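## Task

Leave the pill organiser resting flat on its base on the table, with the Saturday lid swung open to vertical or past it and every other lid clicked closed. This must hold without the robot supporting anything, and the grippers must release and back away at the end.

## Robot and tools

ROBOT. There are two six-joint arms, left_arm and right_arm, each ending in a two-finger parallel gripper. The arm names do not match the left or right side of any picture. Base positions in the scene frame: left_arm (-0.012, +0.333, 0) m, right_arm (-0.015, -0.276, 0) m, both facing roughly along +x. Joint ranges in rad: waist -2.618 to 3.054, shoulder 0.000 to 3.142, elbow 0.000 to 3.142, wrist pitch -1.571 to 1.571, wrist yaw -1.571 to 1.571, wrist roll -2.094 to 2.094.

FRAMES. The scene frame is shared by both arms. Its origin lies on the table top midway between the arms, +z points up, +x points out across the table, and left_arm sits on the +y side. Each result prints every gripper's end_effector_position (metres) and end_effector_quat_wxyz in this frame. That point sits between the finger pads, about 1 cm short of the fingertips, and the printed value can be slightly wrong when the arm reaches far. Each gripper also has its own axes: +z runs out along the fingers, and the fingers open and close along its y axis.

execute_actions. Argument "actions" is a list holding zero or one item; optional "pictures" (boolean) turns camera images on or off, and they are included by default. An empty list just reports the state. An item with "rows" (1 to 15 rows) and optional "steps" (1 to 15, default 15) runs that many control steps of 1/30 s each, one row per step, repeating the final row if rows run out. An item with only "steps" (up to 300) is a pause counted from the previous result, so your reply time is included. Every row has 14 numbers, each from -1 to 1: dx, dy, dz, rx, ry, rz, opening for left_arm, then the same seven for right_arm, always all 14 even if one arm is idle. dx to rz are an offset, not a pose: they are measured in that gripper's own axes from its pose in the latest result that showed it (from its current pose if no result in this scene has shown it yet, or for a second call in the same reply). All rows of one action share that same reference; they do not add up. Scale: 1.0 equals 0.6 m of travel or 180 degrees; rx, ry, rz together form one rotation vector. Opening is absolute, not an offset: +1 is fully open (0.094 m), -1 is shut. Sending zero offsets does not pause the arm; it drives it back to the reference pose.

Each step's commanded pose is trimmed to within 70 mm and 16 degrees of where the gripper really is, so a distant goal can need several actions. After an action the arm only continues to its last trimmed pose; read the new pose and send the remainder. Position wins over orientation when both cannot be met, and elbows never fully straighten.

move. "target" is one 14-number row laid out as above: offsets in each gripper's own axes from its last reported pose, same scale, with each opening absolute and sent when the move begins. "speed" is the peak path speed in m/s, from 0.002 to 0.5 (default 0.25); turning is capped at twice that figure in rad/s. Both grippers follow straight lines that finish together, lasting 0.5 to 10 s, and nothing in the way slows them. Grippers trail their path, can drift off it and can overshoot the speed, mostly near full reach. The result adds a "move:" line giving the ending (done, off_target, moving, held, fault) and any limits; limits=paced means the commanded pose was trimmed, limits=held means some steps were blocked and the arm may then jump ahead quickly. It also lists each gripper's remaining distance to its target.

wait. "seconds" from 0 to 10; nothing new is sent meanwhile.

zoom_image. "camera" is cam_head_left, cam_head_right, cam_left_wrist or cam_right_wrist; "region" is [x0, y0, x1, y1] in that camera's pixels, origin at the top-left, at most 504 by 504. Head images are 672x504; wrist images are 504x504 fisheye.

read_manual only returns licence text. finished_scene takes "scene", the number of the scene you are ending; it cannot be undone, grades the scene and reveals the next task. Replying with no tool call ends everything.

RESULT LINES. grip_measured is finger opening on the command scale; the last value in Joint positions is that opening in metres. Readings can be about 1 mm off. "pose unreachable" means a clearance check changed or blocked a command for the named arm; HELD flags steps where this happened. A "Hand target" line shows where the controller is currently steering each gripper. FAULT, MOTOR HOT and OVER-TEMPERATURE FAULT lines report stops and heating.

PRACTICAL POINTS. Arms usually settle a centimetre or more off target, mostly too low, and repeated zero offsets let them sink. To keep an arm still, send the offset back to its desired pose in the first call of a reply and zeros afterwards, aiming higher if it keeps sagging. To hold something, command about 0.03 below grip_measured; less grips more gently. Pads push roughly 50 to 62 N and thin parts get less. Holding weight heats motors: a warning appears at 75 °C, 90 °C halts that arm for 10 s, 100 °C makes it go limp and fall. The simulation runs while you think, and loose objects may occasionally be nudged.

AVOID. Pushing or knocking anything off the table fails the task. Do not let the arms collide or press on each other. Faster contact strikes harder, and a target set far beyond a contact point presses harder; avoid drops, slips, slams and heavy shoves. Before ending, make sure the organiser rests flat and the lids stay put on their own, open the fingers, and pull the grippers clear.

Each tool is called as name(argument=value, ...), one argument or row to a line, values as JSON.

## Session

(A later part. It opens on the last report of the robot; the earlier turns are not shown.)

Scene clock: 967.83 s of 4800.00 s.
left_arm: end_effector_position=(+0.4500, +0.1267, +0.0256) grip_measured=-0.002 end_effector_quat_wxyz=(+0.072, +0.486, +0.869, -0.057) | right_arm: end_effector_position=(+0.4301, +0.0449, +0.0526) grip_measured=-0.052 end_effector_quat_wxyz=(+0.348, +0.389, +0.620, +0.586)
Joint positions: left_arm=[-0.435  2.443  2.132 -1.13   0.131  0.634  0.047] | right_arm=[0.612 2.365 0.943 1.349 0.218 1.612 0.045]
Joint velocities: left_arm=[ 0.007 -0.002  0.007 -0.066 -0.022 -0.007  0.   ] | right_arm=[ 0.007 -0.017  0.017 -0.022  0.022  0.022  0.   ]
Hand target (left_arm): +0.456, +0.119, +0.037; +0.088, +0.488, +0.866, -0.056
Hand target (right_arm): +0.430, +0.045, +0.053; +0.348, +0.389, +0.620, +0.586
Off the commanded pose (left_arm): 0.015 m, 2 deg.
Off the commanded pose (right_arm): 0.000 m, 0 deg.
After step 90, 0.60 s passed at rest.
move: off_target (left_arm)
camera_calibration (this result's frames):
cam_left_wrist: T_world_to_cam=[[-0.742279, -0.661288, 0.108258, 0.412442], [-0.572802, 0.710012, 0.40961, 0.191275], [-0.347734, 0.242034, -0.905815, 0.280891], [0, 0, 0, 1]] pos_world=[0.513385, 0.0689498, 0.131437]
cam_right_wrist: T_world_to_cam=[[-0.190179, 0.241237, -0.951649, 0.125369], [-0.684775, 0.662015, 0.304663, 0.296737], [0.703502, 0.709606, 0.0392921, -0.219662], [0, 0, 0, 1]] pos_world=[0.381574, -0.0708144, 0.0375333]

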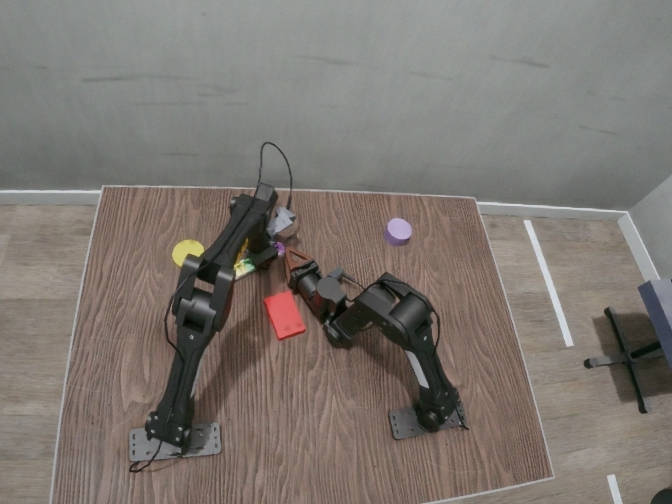

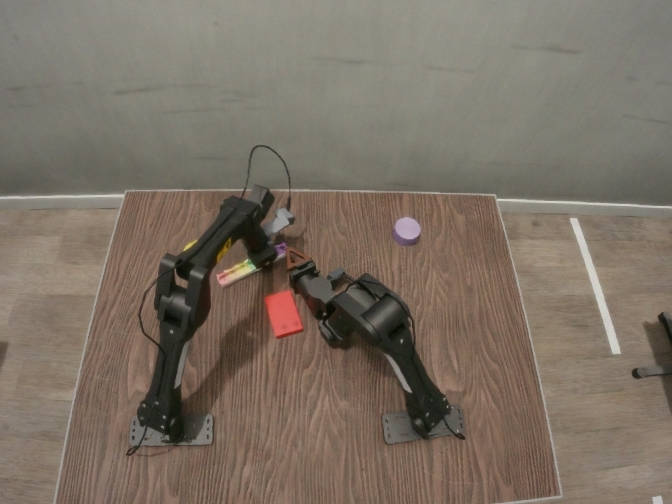

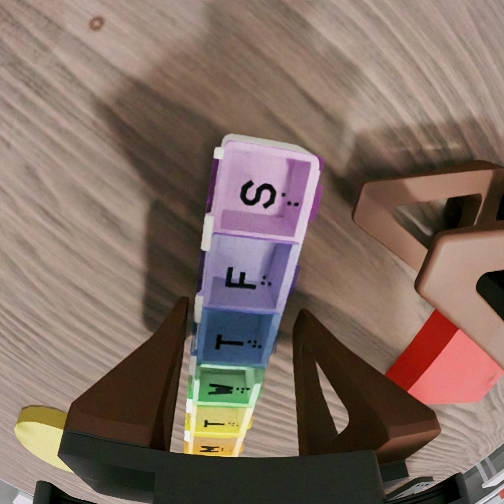

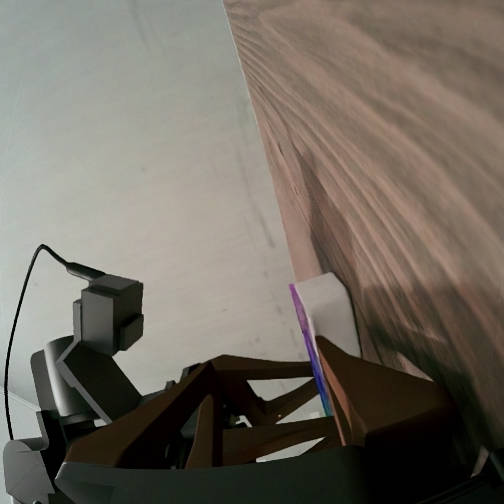

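move(
  target=[-0.03,0.0,-0.008,0,-0.008,0,0,0,0,0,0,0,0,-0.05],
  speed=0.02,
)

Scene clock: 973.93 s of 4800.00 s.
left_arm: end_effector_position=(+0.4531, +0.1216, +0.0226) grip_measured=-0.002 end_effector_quat_wxyz=(+0.066, +0.483, +0.871, -0.058) | right_arm: end_effector_position=(+0.4301, +0.0449, +0.0526) grip_measured=-0.052 end_effector_quat_wxyz=(+0.348, +0.389, +0.620, +0.586)
Joint positions: left_arm=[-0.443  2.486  2.2   -1.166  0.131  0.62   0.047] | right_arm=[0.612 2.365 0.943 1.349 0.218 1.612 0.045]
Joint velocities: left_arm=[ 0.002 -0.002 -0.007 -0.022 -0.051  0.022  0.   ] | right_arm=[-0.002 -0.002  0.002  0.022 -0.007 -0.022 -0.002]
Hand target (left_arm): +0.458, +0.112, +0.034; +0.084, +0.485, +0.868, -0.063
Hand target (right_arm): +0.430, +0.045, +0.053; +0.348, +0.389, +0.620, +0.586
Off the commanded pose (left_arm): 0.015 m, 2 deg.
Off the commanded pose (right_arm): 0.000 m, 0 deg.
After step 90, 1.83 s passed at rest.
move: off_target (left_arm)
camera_calibration (this result's frames):
cam_left_wrist: T_world_to_cam=[[-0.736743, -0.666336, 0.114913, 0.409595], [-0.572267, 0.704983, 0.418938, 0.19801], [-0.360165, 0.242888, -0.900714, 0.285914], [0, 0, 0, 1]] pos_world=[0.518057, 0.0638891, 0.127505]
cam_right_wrist: T_world_to_cam=[[-0.190179, 0.241237, -0.951649, 0.125369], [-0.684775, 0.662015, 0.304663, 0.296737], [0.703502, 0.709606, 0.0392921, -0.219662], [0, 0, 0, 1]] pos_world=[0.381574, -0.0708144, 0.0375333]

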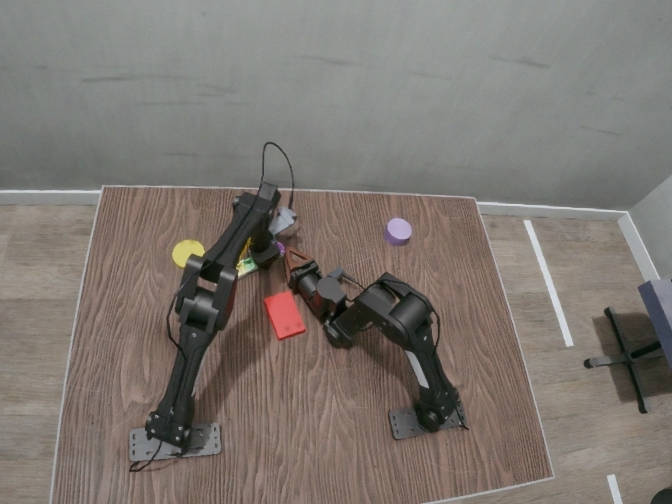

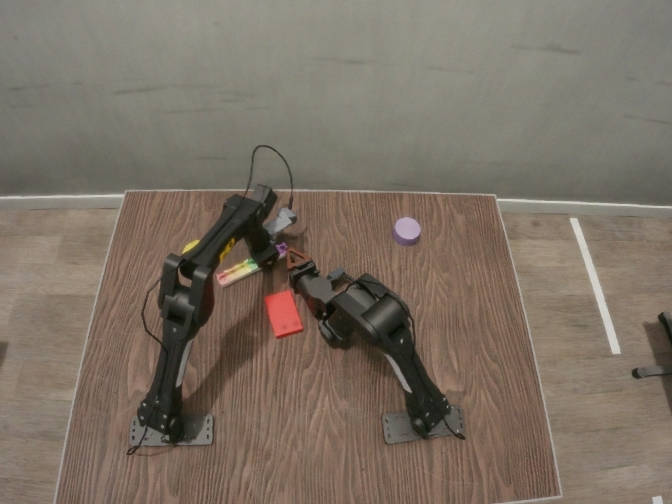

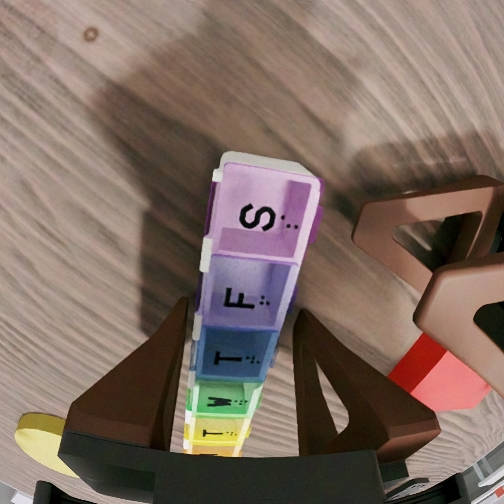

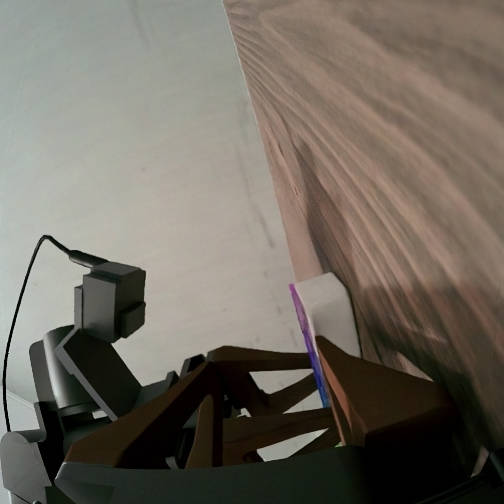

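execute_actions(
  actions=[
    {"rows":[[-0.012,0.0,-0.016,0,-0.008,0,-0.42,0,0,0,0,0,0,-0.05]],"steps":14},
  ],
  pictures=false,
)

Scene clock: 978.23 s of 4800.00 s.
left_arm: end_effector_position=(+0.4515, +0.1220, +0.0226) grip_measured=-0.312 end_effector_quat_wxyz=(+0.063, +0.483, +0.872, -0.059) | right_arm: end_effector_position=(+0.4301, +0.0449, +0.0526) grip_measured=-0.052 end_effector_quat_wxyz=(+0.348, +0.389, +0.620, +0.586)
Joint positions: left_arm=[-0.443  2.486  2.2   -1.173  0.132  0.62   0.032] | right_arm=[0.612 2.365 0.943 1.349 0.218 1.612 0.045]
Joint velocities: left_arm=[-0.002  0.002 -0.002 -0.007 -0.022  0.051 -0.001] | right_arm=[ 0.017  0.007  0.022  0.139 -0.022 -0.022  0.   ]
Hand target (left_arm): +0.456, +0.117, +0.033; +0.078, +0.482, +0.870, -0.064
Hand target (right_arm): +0.430, +0.045, +0.053; +0.348, +0.389, +0.620, +0.586
Off the commanded pose (left_arm): 0.013 m, 2 deg.
Off the commanded pose (right_arm): 0.000 m, 0 deg.
Steps of this call (steps 1 to 90: nothing new was sent; then 0.83 s passed at rest; steps 91 to 104: all 14 steps of this action). Readings (end_effector_position):
91: left_arm (+0.4527, +0.1216, +0.0227) | right_arm (+0.4301, +0.0449, +0.0526)
92: left_arm (+0.4523, +0.1216, +0.0227) | right_arm (+0.4301, +0.0449, +0.0526)
94: left_arm (+0.4519, +0.1218, +0.0226) | right_arm (+0.4301, +0.0449, +0.0526)
98: left_arm (+0.4515, +0.1220, +0.0226) | right_arm (+0.4301, +0.0449, +0.0526)
104: the state above

execute_actions(
  actions=[
    {"rows":[[0.003,0.001,0.02,0,0.002,0,-0.45,0,0,0.005,0,0,0,-0.05],[0.007,0.002,0.04,0,0.004,0,-0.45,0,0,0.01,0,0,0,-0.05],[0.010,0.003,0.06,0,0.006,0,-0.45,0,0,0.015,0,0,0,-0.05],[0.014,0.004,0.08,0,0.008,0,-0.45,0,0,0.02,0,0,0,-0.05],[0.017,0.004,0.098,0,0.01,0,-0.45,0,0,0.025,0,0,0,-0.05]],"steps":15},
  ],
)

Scene clock: 986.40 s of 4800.00 s.
left_arm: end_effector_position=(+0.4510, +0.1220, +0.0184) grip_measured=-0.312 end_effector_quat_wxyz=(+0.073, +0.483, +0.871, -0.058) | right_arm: end_effector_position=(+0.4359, +0.0498, +0.0536) grip_measured=-0.052 end_effector_quat_wxyz=(+0.349, +0.388, +0.616, +0.590)
Joint positions: left_arm=[-0.443  2.457  2.128 -1.109  0.133  0.62   0.032] | right_arm=[0.612 2.382 0.978 1.342 0.218 1.612 0.045]
Joint velocities: left_arm=[-0.012 -0.012 -0.022  0.022 -0.007 -0.081  0.001] | right_arm=[ 0.002 -0.002 -0.007 -0.007 -0.037  0.022 -0.   ]
Hand target (left_arm): +0.446, +0.125, -0.034; +0.047, +0.484, +0.872, -0.051
Hand target (right_arm): +0.443, +0.052, +0.052; +0.348, +0.389, +0.619, +0.586
Off the commanded pose (left_arm): 0.056 m, 3 deg.
Off the commanded pose (right_arm): 0.008 m, 1 deg.
Steps of this call (steps 1 to 90: nothing new was sent; then 4.67 s passed at rest; steps 91 to 105: all 15 steps of this action). Readings (end_effector_position):
91: left_arm (+0.4515, +0.1220, +0.0221) | right_arm (+0.4301, +0.0449, +0.0526)
92: left_arm (+0.4511, +0.1221, +0.0205) | right_arm (+0.4301, +0.0449, +0.0526)
94: left_arm (+0.4508, +0.1223, +0.0188) | right_arm (+0.4306, +0.0453, +0.0527)
98: left_arm (+0.4509, +0.1221, +0.0184) | right_arm (+0.4353, +0.0492, +0.0536)
105: the state above
camera_calibration (this result's frames):
cam_left_wrist: T_world_to_cam=[[-0.738041, -0.66564, 0.110538, 0.409451], [-0.577448, 0.707822, 0.406867, 0.200468], [-0.349069, 0.236454, -0.906775, 0.277171], [0, 0, 0, 1]] pos_world=[0.514703, 0.0651129, 0.124507]
cam_right_wrist: T_world_to_cam=[[-0.18236, 0.247731, -0.951511, 0.122547], [-0.687274, 0.659939, 0.303537, 0.298463], [0.703135, 0.709302, 0.049913, -0.227621], [0, 0, 0, 1]] pos_world=[0.387522, -0.0658741, 0.0373714]

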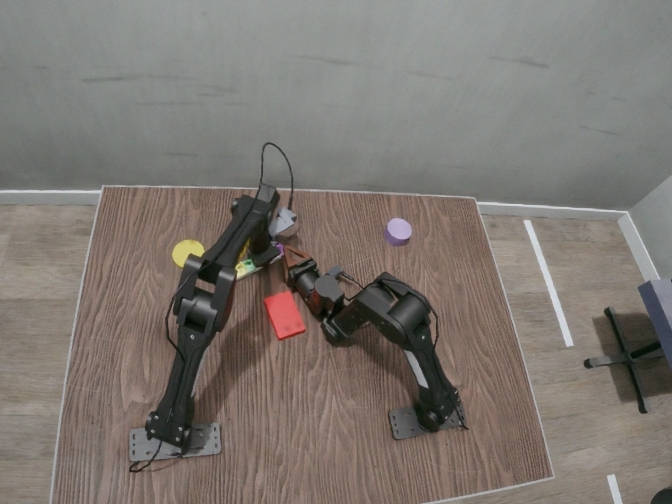

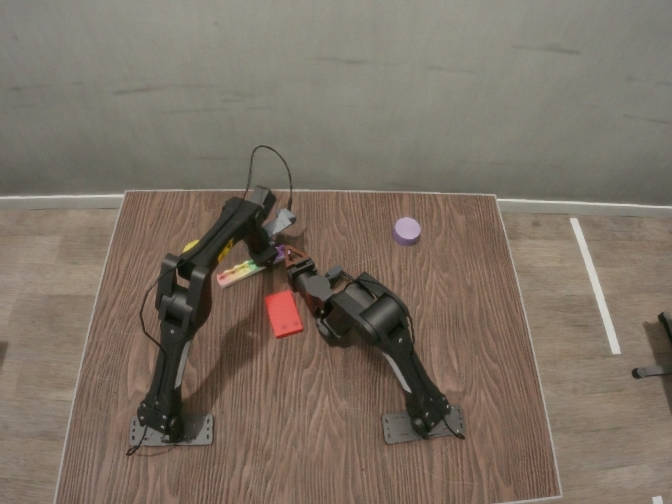

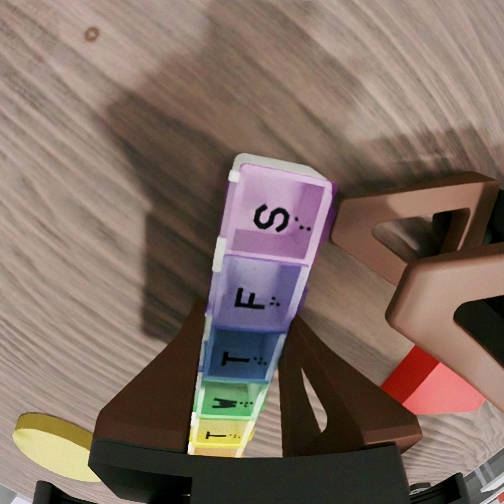

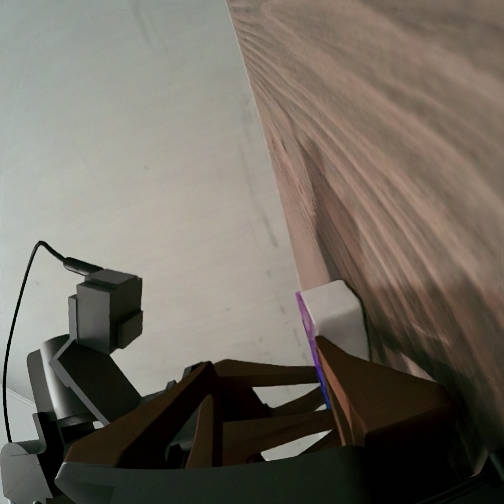

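execute_actions(
  actions=[
    {"rows":[[0.02,0,0.09,0,0.018,0,-0.45,0,-0.003,0.018,0,0,0,-0.05]],"steps":10},
  ],
)

zoom_image(
  camera="cam_left_wrist",
  region=[220, 140, 420, 320],
)

zoom_image(
  camera="cam_right_wrist",
  region=[240, 260, 400, 420],
)

Scene clock: 993.43 s of 4800.00 s.
left_arm: end_effector_position=(+0.4512, +0.1222, +0.0186) grip_measured=-0.312 end_effector_quat_wxyz=(+0.078, +0.482, +0.871, -0.057) | right_arm: end_effector_position=(+0.4377, +0.0511, +0.0539) grip_measured=-0.052 end_effector_quat_wxyz=(+0.350, +0.388, +0.615, +0.591)
Joint positions: left_arm=[-0.443  2.446  2.107 -1.09   0.132  0.618  0.032] | right_arm=[0.612 2.389 0.989 1.342 0.219 1.612 0.045]
Joint velocities: left_arm=[ 0.007 -0.012 -0.007 -0.007 -0.007 -0.022 -0.002] | right_arm=[-0.002 -0.012  0.012  0.037  0.022 -0.081 -0.   ]
Hand target (left_arm): +0.444, +0.126, -0.034; +0.047, +0.485, +0.872, -0.044
Hand target (right_arm): +0.445, +0.055, +0.052; +0.349, +0.388, +0.616, +0.590
Off the commanded pose (left_arm): 0.055 m, 4 deg.
Off the commanded pose (right_arm): 0.009 m, 0 deg.
Steps of this call (steps 1 to 90: nothing new was sent; then 3.70 s passed at rest; steps 91 to 100: all 10 steps of this action). Readings (end_effector_position):
91: left_arm (+0.4508, +0.1221, +0.0184) | right_arm (+0.4362, +0.0500, +0.0537)
92: left_arm (+0.4509, +0.1221, +0.0185) | right_arm (+0.4371, +0.0507, +0.0539)
94: left_arm (+0.4511, +0.1221, +0.0185) | right_arm (+0.4377, +0.0511, +0.0539)
98: left_arm (+0.4513, +0.1221, +0.0186) | right_arm (+0.4377, +0.0511, +0.0539)
100: the state above
camera_calibration (this result's frames):
cam_left_wrist: T_world_to_cam=[[-0.737361, -0.667137, 0.105956, 0.409647], [-0.582587, 0.707458, 0.40012, 0.202939], [-0.341894, 0.233305, -0.910317, 0.274557], [0, 0, 0, 1]] pos_world=[0.514157, 0.0656644, 0.125329]
cam_right_wrist: T_world_to_cam=[[-0.178901, 0.250566, -0.951426, 0.121143], [-0.688095, 0.659319, 0.303023, 0.299091], [0.703221, 0.708882, 0.054461, -0.230076], [0, 0, 0, 1]] pos_world=[0.38927, -0.064454, 0.0371574]

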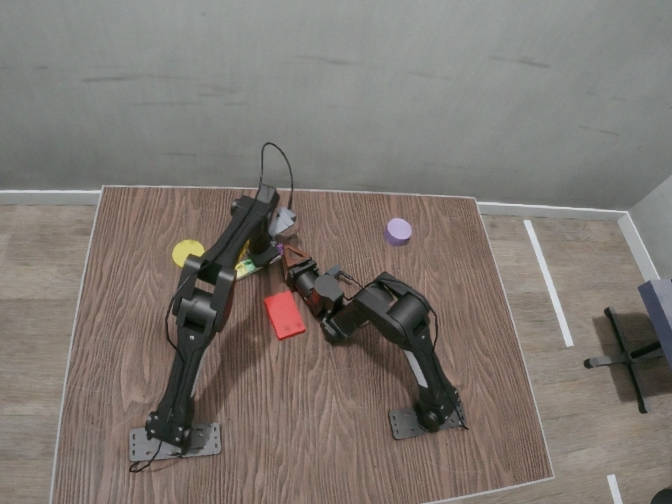

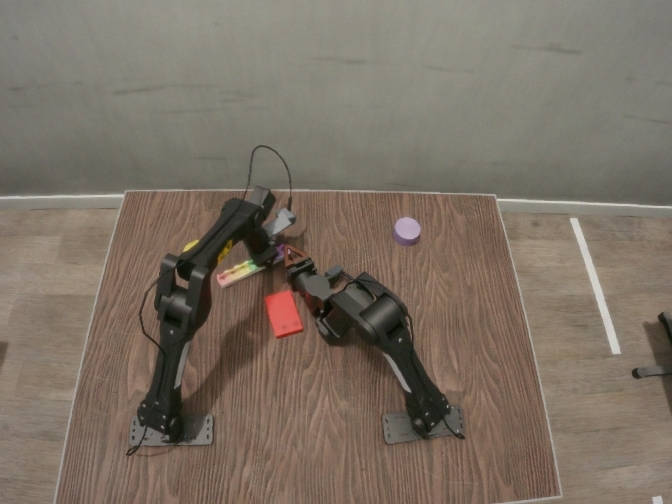

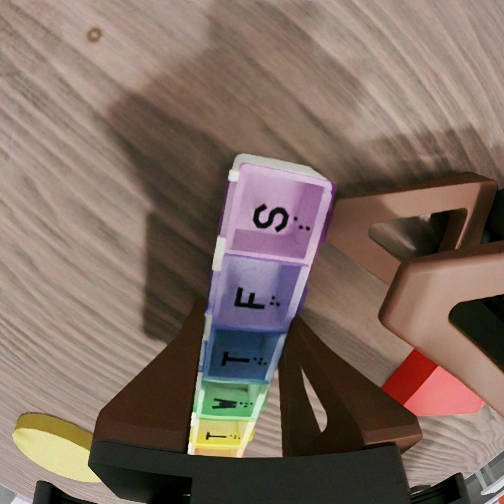

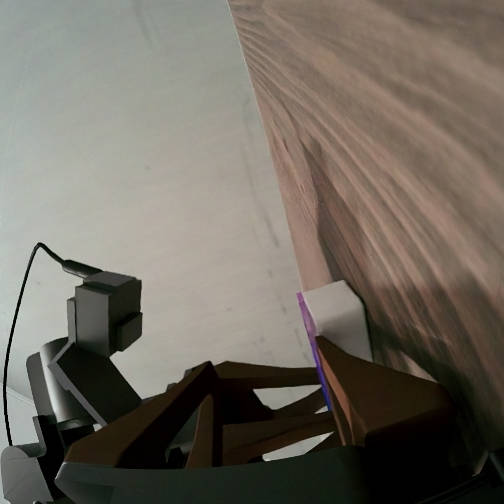

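Region (220, 140, 420, 320) of cam_left_wrist's 504x504 image, scaled by 2.520, with more detail than that image has; it fills the top 454 rows of this view, and the rest is white.

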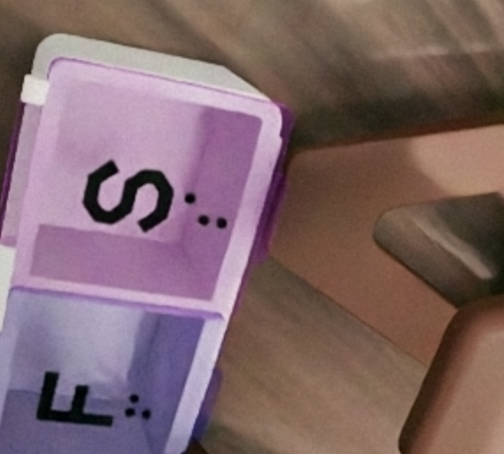

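Region (240, 260, 400, 420) of cam_right_wrist's 504x504 image, scaled by 3.150, with more detail than that image has.

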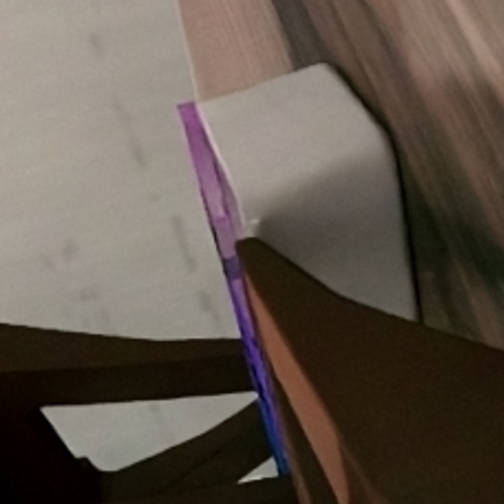

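execute_actions(
  actions=[
    {"rows":[[0.02,0,0.09,0,0.02,0,-0.45,0,-0.003,-0.005,0,0,0,0.1],[0.02,0,0.09,0,0.02,0,-0.45,0,-0.003,-0.005,0,0,0,0.22],[0.02,0,0.09,0,0.02,0,-0.45,0,-0.003,-0.005,0,0,0,0.22],[0.02,0,0.09,0,0.02,0,-0.45,0,-0.003,-0.005,0,0,0,0.22],[0.02,0,0.09,0,0.02,0,-0.45,0,-0.003,0.005,0,0,0,0.22],[0.02,0,0.09,0,0.02,0,-0.45,0,-0.003,0.012,0,0,0,0.22],[0.02,0,0.09,0,0.02,0,-0.45,0,-0.003,0.02,0,0,0,0.22]],"steps":15},
  ],
)

zoom_image(
  camera="cam_left_wrist",
  region=[220, 140, 420, 320],
)

zoom_image(
  camera="cam_right_wrist",
  region=[240, 260, 400, 420],
)

Scene clock: 1000.00 s of 4800.00 s.
left_arm: end_effector_position=(+0.4524, +0.1224, +0.0185) grip_measured=-0.312 end_effector_quat_wxyz=(+0.079, +0.478, +0.873, -0.055) | right_arm: end_effector_position=(+0.4399, +0.0523, +0.0573) grip_measured=+0.218 end_effector_quat_wxyz=(+0.354, +0.385, +0.609, +0.596)
Joint positions: left_arm=[-0.443  2.446  2.107 -1.086  0.128  0.609  0.032] | right_arm=[0.612 2.396 1.001 1.356 0.222 1.607 0.057]
Joint velocities: left_arm=[ 0.002 -0.012  0.007  0.037  0.022  0.007 -0.   ] | right_arm=[-0.012  0.002  0.027 -0.007  0.022  0.007  0.001]
Hand target (left_arm): +0.444, +0.126, -0.034; +0.048, +0.484, +0.873, -0.042
Hand target (right_arm): +0.448, +0.056, +0.052; +0.350, +0.388, +0.614, +0.592
Off the commanded pose (left_arm): 0.055 m, 4 deg.
Off the commanded pose (right_arm): 0.011 m, 1 deg.
Steps of this call (steps 1 to 90: nothing new was sent; then 3.07 s passed at rest; steps 91 to 105: all 15 steps of this action). Readings (end_effector_position):
91: left_arm (+0.4513, +0.1221, +0.0185) | right_arm (+0.4377, +0.0511, +0.0544)
92: left_arm (+0.4513, +0.1221, +0.0185) | right_arm (+0.4377, +0.0511, +0.0549)
94: left_arm (+0.4513, +0.1222, +0.0185) | right_arm (+0.4378, +0.0512, +0.0572)
98: left_arm (+0.4517, +0.1223, +0.0185) | right_arm (+0.4390, +0.0520, +0.0572)
105: the state above
camera_calibration (this result's frames):
cam_left_wrist: T_world_to_cam=[[-0.731837, -0.673732, 0.102466, 0.409035], [-0.590173, 0.701759, 0.399036, 0.207567], [-0.34075, 0.231557, -0.911192, 0.274544], [0, 0, 0, 1]] pos_world=[0.515398, 0.0663454, 0.125424]
cam_right_wrist: T_world_to_cam=[[-0.162701, 0.258203, -0.952292, 0.117034], [-0.691104, 0.65902, 0.296763, 0.300518], [0.704204, 0.706416, 0.0712222, -0.233902], [0, 0, 0, 1]] pos_world=[0.391446, -0.0630333, 0.0389266]

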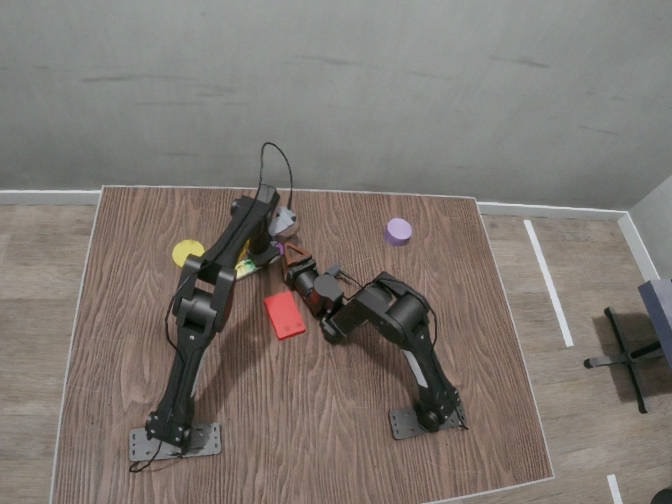

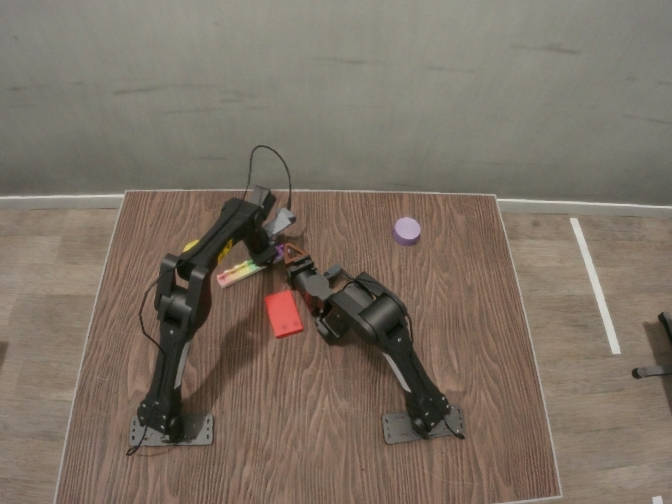

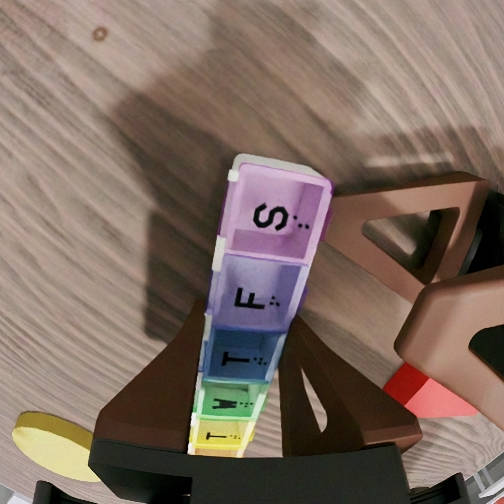

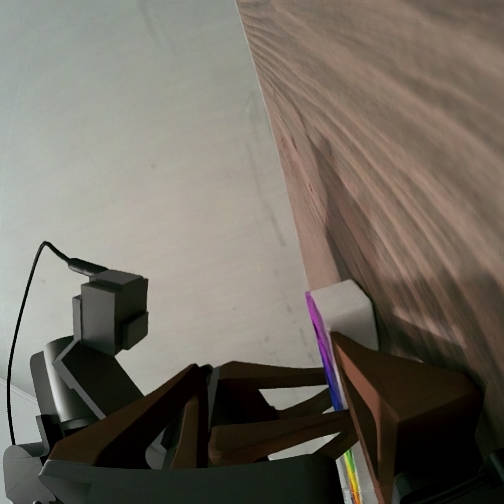

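Region (220, 140, 420, 320) of cam_left_wrist's 504x504 image, scaled by 2.520, with more detail than that image has; it fills the top 454 rows of this view, and the rest is white.

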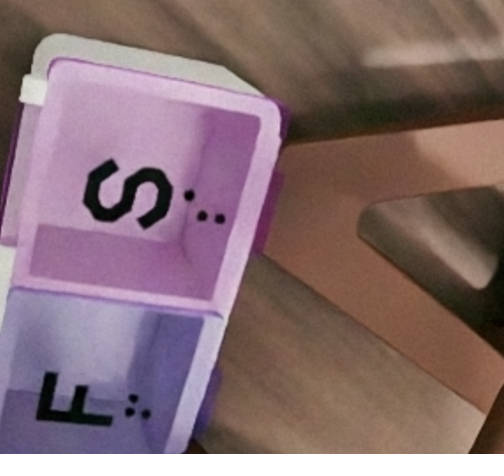

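Region (240, 260, 400, 420) of cam_right_wrist's 504x504 image, scaled by 3.150, with more detail than that image has.

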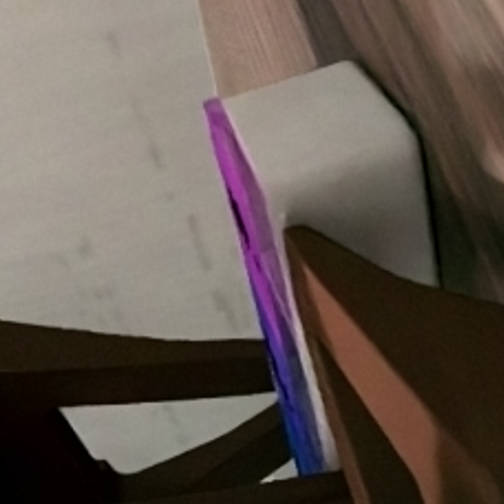

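execute_actions(
  actions=[
    {"rows":[[0.02,-0.006,0.095,0,0.02,0,-0.45,0,-0.008,0.008,0.01,0,0,0.22],[0.02,-0.006,0.095,0,0.02,0,-0.45,0,-0.008,0.008,0.01,0,0,0.22],[0.02,-0.006,0.095,0,0.02,0,-0.45,0,-0.008,0.008,0.01,0,0,0.22],[0.02,-0.006,0.095,0,0.02,0,-0.45,0,-0.008,0.008,0.01,0,0,-0.6]],"steps":14},
  ],
)

zoom_image(
  camera="cam_left_wrist",
  region=[220, 140, 420, 320],
)

Scene clock: 1005.67 s of 4800.00 s.
left_arm: end_effector_position=(+0.4524, +0.1224, +0.0187) grip_measured=-0.312 end_effector_quat_wxyz=(+0.084, +0.477, +0.874, -0.051) | right_arm: end_effector_position=(+0.4398, +0.0522, +0.0543) grip_measured=-0.598 end_effector_quat_wxyz=(+0.352, +0.387, +0.612, +0.593)
Joint positions: left_arm=[-0.445  2.432  2.082 -1.064  0.12   0.603  0.032] | right_arm=[0.612 2.397 1.001 1.345 0.222 1.61  0.019]
Joint velocities: left_arm=[ 0.007 -0.017  0.017 -0.022 -0.022 -0.007 -0.002] | right_arm=[-0.012  0.002  0.017 -0.051  0.051  0.037 -0.   ]
Hand target (left_arm): +0.442, +0.124, -0.036; +0.050, +0.480, +0.875, -0.040
Hand target (right_arm): +0.444, +0.054, +0.052; +0.348, +0.390, +0.618, +0.587
Off the commanded pose (left_arm): 0.059 m, 4 deg.
Off the commanded pose (right_arm): 0.005 m, 1 deg.
Steps of this call (steps 1 to 90: nothing new was sent; then 2.20 s passed at rest; steps 91 to 104: all 14 steps of this action). Readings (end_effector_position):
91: left_arm (+0.4523, +0.1225, +0.0185) | right_arm (+0.4399, +0.0522, +0.0571)
92: left_arm (+0.4524, +0.1225, +0.0186) | right_arm (+0.4399, +0.0522, +0.0570)
94: left_arm (+0.4523, +0.1223, +0.0186) | right_arm (+0.4398, +0.0521, +0.0553)
98: left_arm (+0.4524, +0.1223, +0.0187) | right_arm (+0.4398, +0.0522, +0.0543)
104: the state above
camera_calibration (this result's frames):
cam_left_wrist: T_world_to_cam=[[-0.729959, -0.677231, 0.0922888, 0.408785], [-0.597933, 0.698149, 0.393782, 0.211574], [-0.331113, 0.232262, -0.914559, 0.270299], [0, 0, 0, 1]] pos_world=[0.514403, 0.0663513, 0.126164]
cam_right_wrist: T_world_to_cam=[[-0.172645, 0.253619, -0.951773, 0.118768], [-0.687885, 0.660558, 0.300796, 0.299676], [0.704988, 0.706641, 0.0604186, -0.233308], [0, 0, 0, 1]] pos_world=[0.391126, -0.0632103, 0.0369952]

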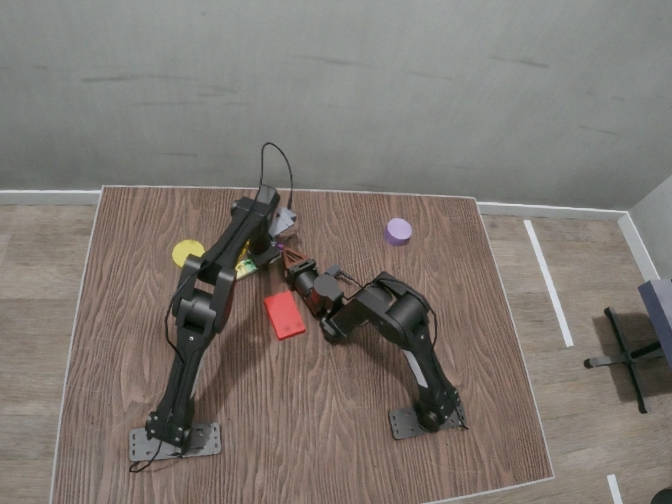

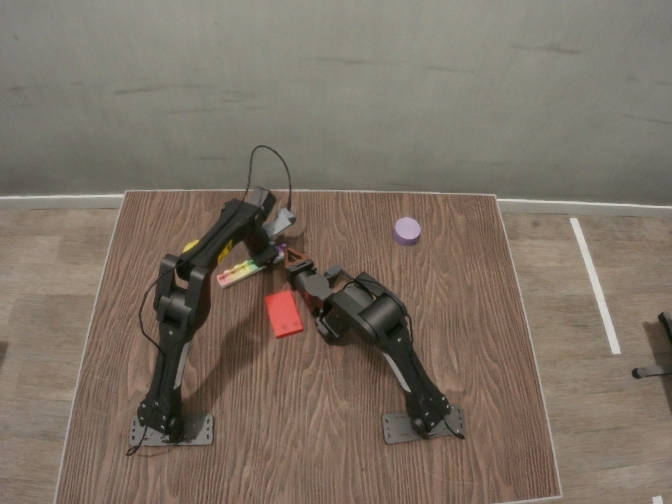

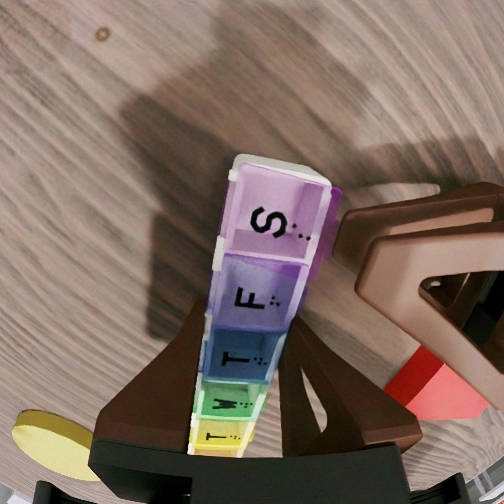

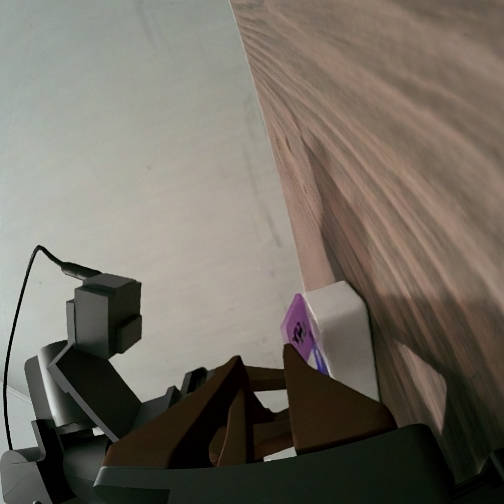

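Region (220, 140, 420, 320) of cam_left_wrist's 504x504 image, scaled by 2.520, with more detail than that image has; it fills the top 454 rows of this view, and the rest is white.

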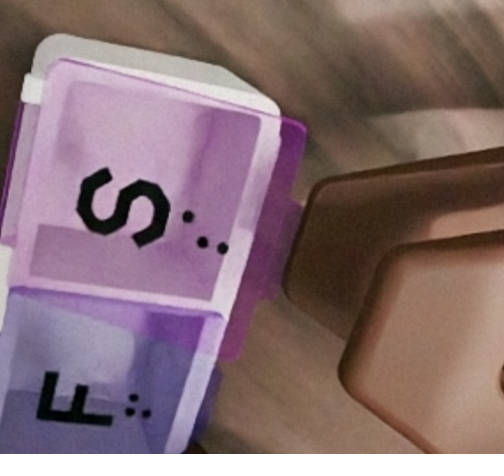

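execute_actions(
  actions=[
    {"rows":[[0.015,0,0.07,0,0.015,0,-0.45,-0.005,-0.003,-0.006,0,0,0,-0.52],[0.012,0,0.055,0,0.012,0,-0.45,-0.012,-0.003,-0.006,0,0,0,-0.43],[0.012,0,0.05,0,0.012,0,-0.45,-0.02,-0.003,-0.006,0,0,0,-0.43],[0.012,0,0.05,0,0.012,0,-0.45,-0.027,-0.003,-0.006,0,0,0,-0.43]],"steps":14},
  ],
)

zoom_image(
  camera="cam_left_wrist",
  region=[220, 120, 440, 320],
)

zoom_image(
  camera="cam_right_wrist",
  region=[220, 260, 400, 420],
)

Scene clock: 1031.47 s of 4800.00 s.
left_arm: end_effector_position=(+0.4525, +0.1222, +0.0198) grip_measured=-0.312 end_effector_quat_wxyz=(+0.085, +0.477, +0.873, -0.051) | right_arm: end_effector_position=(+0.4478, +0.0394, +0.0554) grip_measured=-0.432 end_effector_quat_wxyz=(+0.355, +0.390, +0.608, +0.594)
Joint positions: left_arm=[-0.446  2.43   2.082 -1.064  0.12   0.603  0.032] | right_arm=[0.577 2.397 0.994 1.359 0.197 1.612 0.027]
Joint velocities: left_arm=[-0.017 -0.007  0.007  0.007  0.037  0.037 -0.   ] | right_arm=[-0.002  0.002  0.002  0.022 -0.081 -0.066  0.001]
Hand target (left_arm): +0.450, +0.124, -0.011; +0.067, +0.478, +0.875, -0.042
Hand target (right_arm): +0.444, +0.036, +0.052; +0.352, +0.387, +0.612, +0.593
Off the commanded pose (left_arm): 0.032 m, 2 deg.
Off the commanded pose (right_arm): 0.006 m, 1 deg.
Steps of this call (steps 1 to 90: nothing new was sent; then 22.33 s passed at rest; steps 91 to 104: all 14 steps of this action). Readings (end_effector_position):
91: left_arm (+0.4524, +0.1222, +0.0194) | right_arm (+0.4398, +0.0522, +0.0548)
92: left_arm (+0.4525, +0.1222, +0.0194) | right_arm (+0.4400, +0.0520, +0.0553)
94: left_arm (+0.4525, +0.1222, +0.0198) | right_arm (+0.4400, +0.0510, +0.0551)
98: left_arm (+0.4525, +0.1222, +0.0198) | right_arm (+0.4452, +0.0433, +0.0554)
104: the state above
camera_calibration (this result's frames):
cam_left_wrist: T_world_to_cam=[[-0.730384, -0.676949, 0.0909854, 0.408844], [-0.598597, 0.698544, 0.392069, 0.211657], [-0.328968, 0.231898, -0.915425, 0.270506], [0, 0, 0, 1]] pos_world=[0.514298, 0.0661857, 0.127445]
cam_right_wrist: T_world_to_cam=[[-0.165985, 0.261413, -0.950848, 0.121088], [-0.682835, 0.665195, 0.302079, 0.310839], [0.711467, 0.699413, 0.0680898, -0.233036], [0, 0, 0, 1]] pos_world=[0.398148, -0.075435, 0.0371059]

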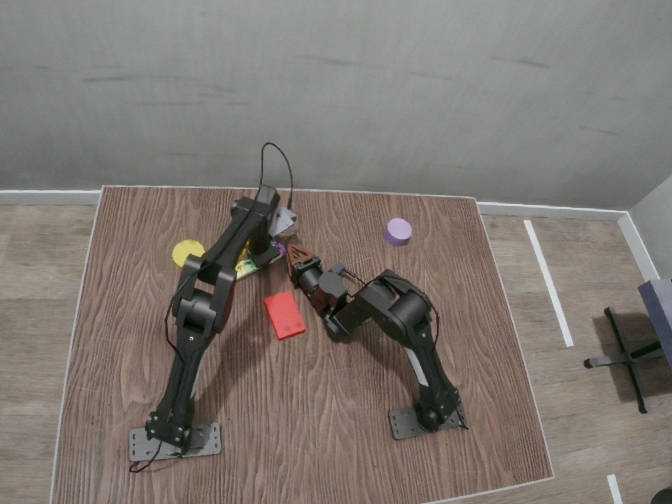

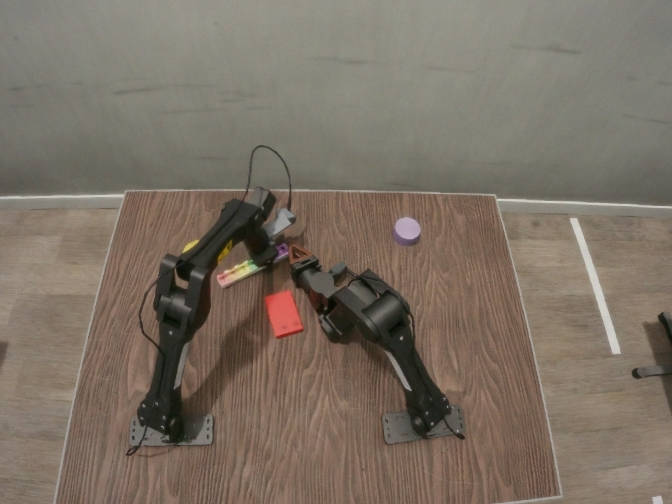

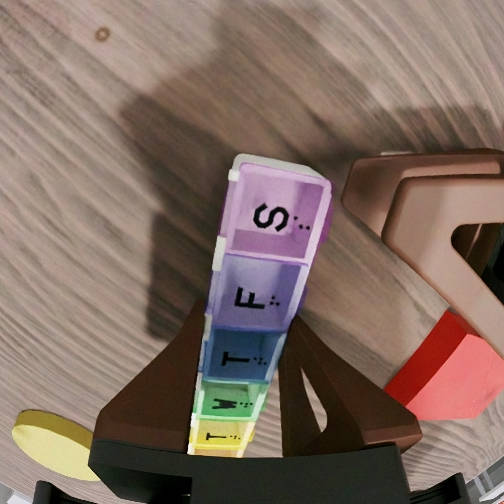

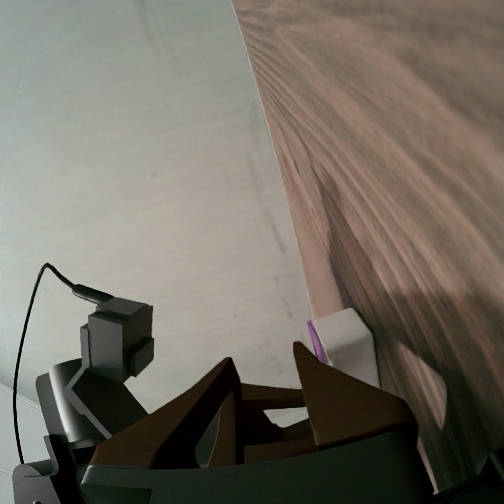

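Region (220, 120, 440, 320) of cam_left_wrist's 504x504 image, scaled by 2.291, with more detail than that image has; it fills the top 458 rows of this view, and the rest is white.

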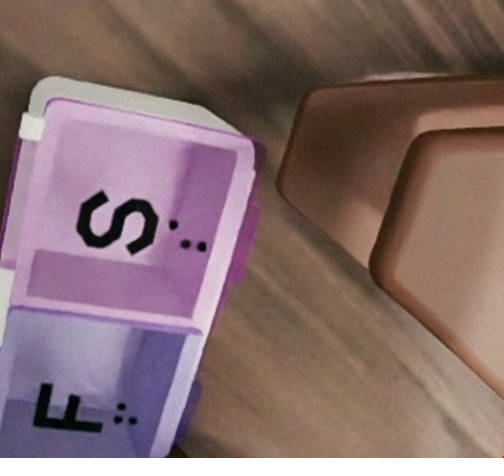

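Region (220, 260, 400, 420) of cam_right_wrist's 504x504 image, scaled by 2.800, with more detail than that image has.

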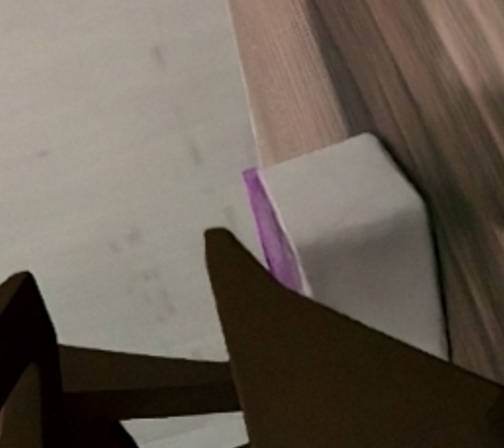

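execute_actions(
  actions=[
    {"rows":[[0.015,0,0.06,0,0.015,0,-0.45,0.005,-0.003,-0.004,0,0,0,-0.2],[0.018,0,0.075,0,0.018,0,-0.45,0.01,-0.003,-0.004,0,0,0,0.05],[0.02,0,0.09,0,0.02,0,-0.45,0.016,-0.003,-0.004,0,0,0,0.22],[0.02,0,0.09,0,0.02,0,-0.45,0.02,-0.003,-0.004,0,0,0,0.22],[0.02,0,0.09,0,0.02,0,-0.45,0.02,-0.003,-0.004,0,0,0,0.22],[0.02,0,0.09,0,0.02,0,-0.45,0.02,-0.003,-0.004,0,0,0,0.22],[0.02,0,0.09,0,0.02,0,-0.45,0.02,-0.003,-0.004,0,0,0,0.22],[0.02,0,0.09,0,0.02,0,-0.45,0.02,-0.003,0.005,0,0,0,0.22],[0.02,0,0.09,0,0.02,0,-0.45,0.02,-0.003,0.012,0,0,0,0.22],[0.02,0,0.09,0,0.02,0,-0.45,0.02,-0.003,0.02,0,0,0,0.22]],"steps":15},
  ],
)

zoom_image(
  camera="cam_left_wrist",
  region=[220, 120, 440, 320],
)

Scene clock: 1047.23 s of 4800.00 s.
left_arm: end_effector_position=(+0.4546, +0.1230, +0.0193) grip_measured=-0.312 end_effector_quat_wxyz=(+0.088, +0.470, +0.877, -0.047) | right_arm: end_effector_position=(+0.4460, +0.0482, +0.0631) grip_measured=+0.218 end_effector_quat_wxyz=(+0.360, +0.387, +0.594, +0.606)
Joint positions: left_arm=[-0.446  2.43   2.08  -1.055  0.111  0.588  0.032] | right_arm=[0.6   2.409 1.014 1.388 0.223 1.615 0.057]
Joint velocities: left_arm=[-0.007  0.002  0.002 -0.037 -0.051 -0.095 -0.002] | right_arm=[ 0.007  0.007  0.027 -0.037  0.022 -0.022 -0.002]
Hand target (left_arm): +0.447, +0.126, -0.033; +0.056, +0.479, +0.876, -0.036
Hand target (right_arm): +0.452, +0.055, +0.054; +0.355, +0.390, +0.607, +0.594
Off the commanded pose (left_arm): 0.055 m, 4 deg.
Off the commanded pose (right_arm): 0.014 m, 2 deg.
Steps of this call (steps 1 to 90: nothing new was sent; then 12.27 s passed at rest; steps 91 to 105: all 15 steps of this action). Readings (end_effector_position):
91: left_arm (+0.4525, +0.1222, +0.0198) | right_arm (+0.4478, +0.0394, +0.0554)
92: left_arm (+0.4525, +0.1222, +0.0198) | right_arm (+0.4478, +0.0394, +0.0557)
94: left_arm (+0.4525, +0.1224, +0.0192) | right_arm (+0.4471, +0.0405, +0.0622)
98: left_arm (+0.4525, +0.1224, +0.0192) | right_arm (+0.4431, +0.0457, +0.0635)
105: the state above
camera_calibration (this result's frames):
cam_left_wrist: T_world_to_cam=[[-0.72011, -0.688816, 0.0835094, 0.407852], [-0.61238, 0.687516, 0.390271, 0.220216], [-0.326239, 0.229899, -0.916905, 0.269618], [0, 0, 0, 1]] pos_world=[0.516514, 0.0675487, 0.12721]
cam_right_wrist: T_world_to_cam=[[-0.137988, 0.286147, -0.948198, 0.111934], [-0.688791, 0.660213, 0.299476, 0.30448], [0.711706, 0.694435, 0.105994, -0.240666], [0, 0, 0, 1]] pos_world=[0.396453, -0.065924, 0.0404607]

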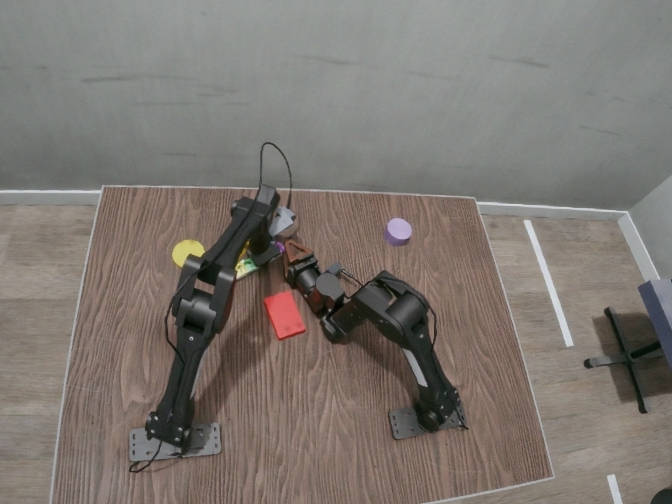

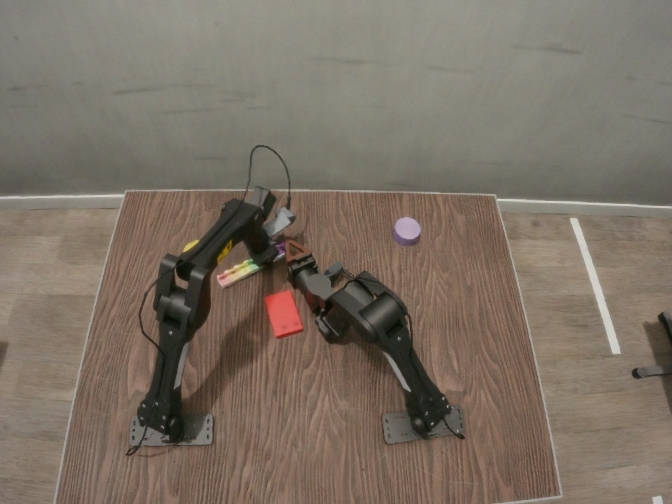

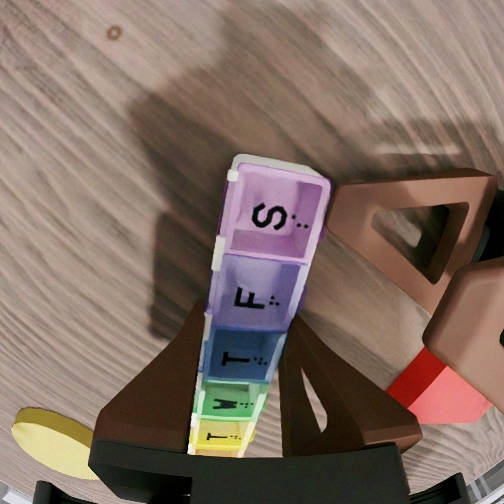

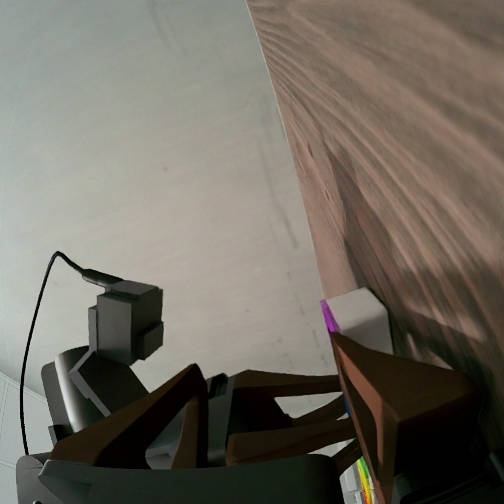

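Region (220, 120, 440, 320) of cam_left_wrist's 504x504 image, scaled by 2.291, with more detail than that image has; it fills the top 458 rows of this view, and the rest is white.

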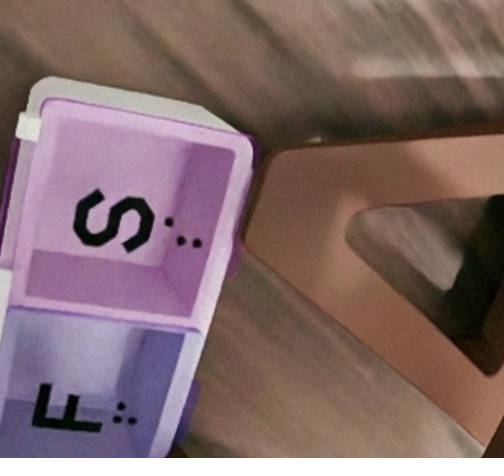

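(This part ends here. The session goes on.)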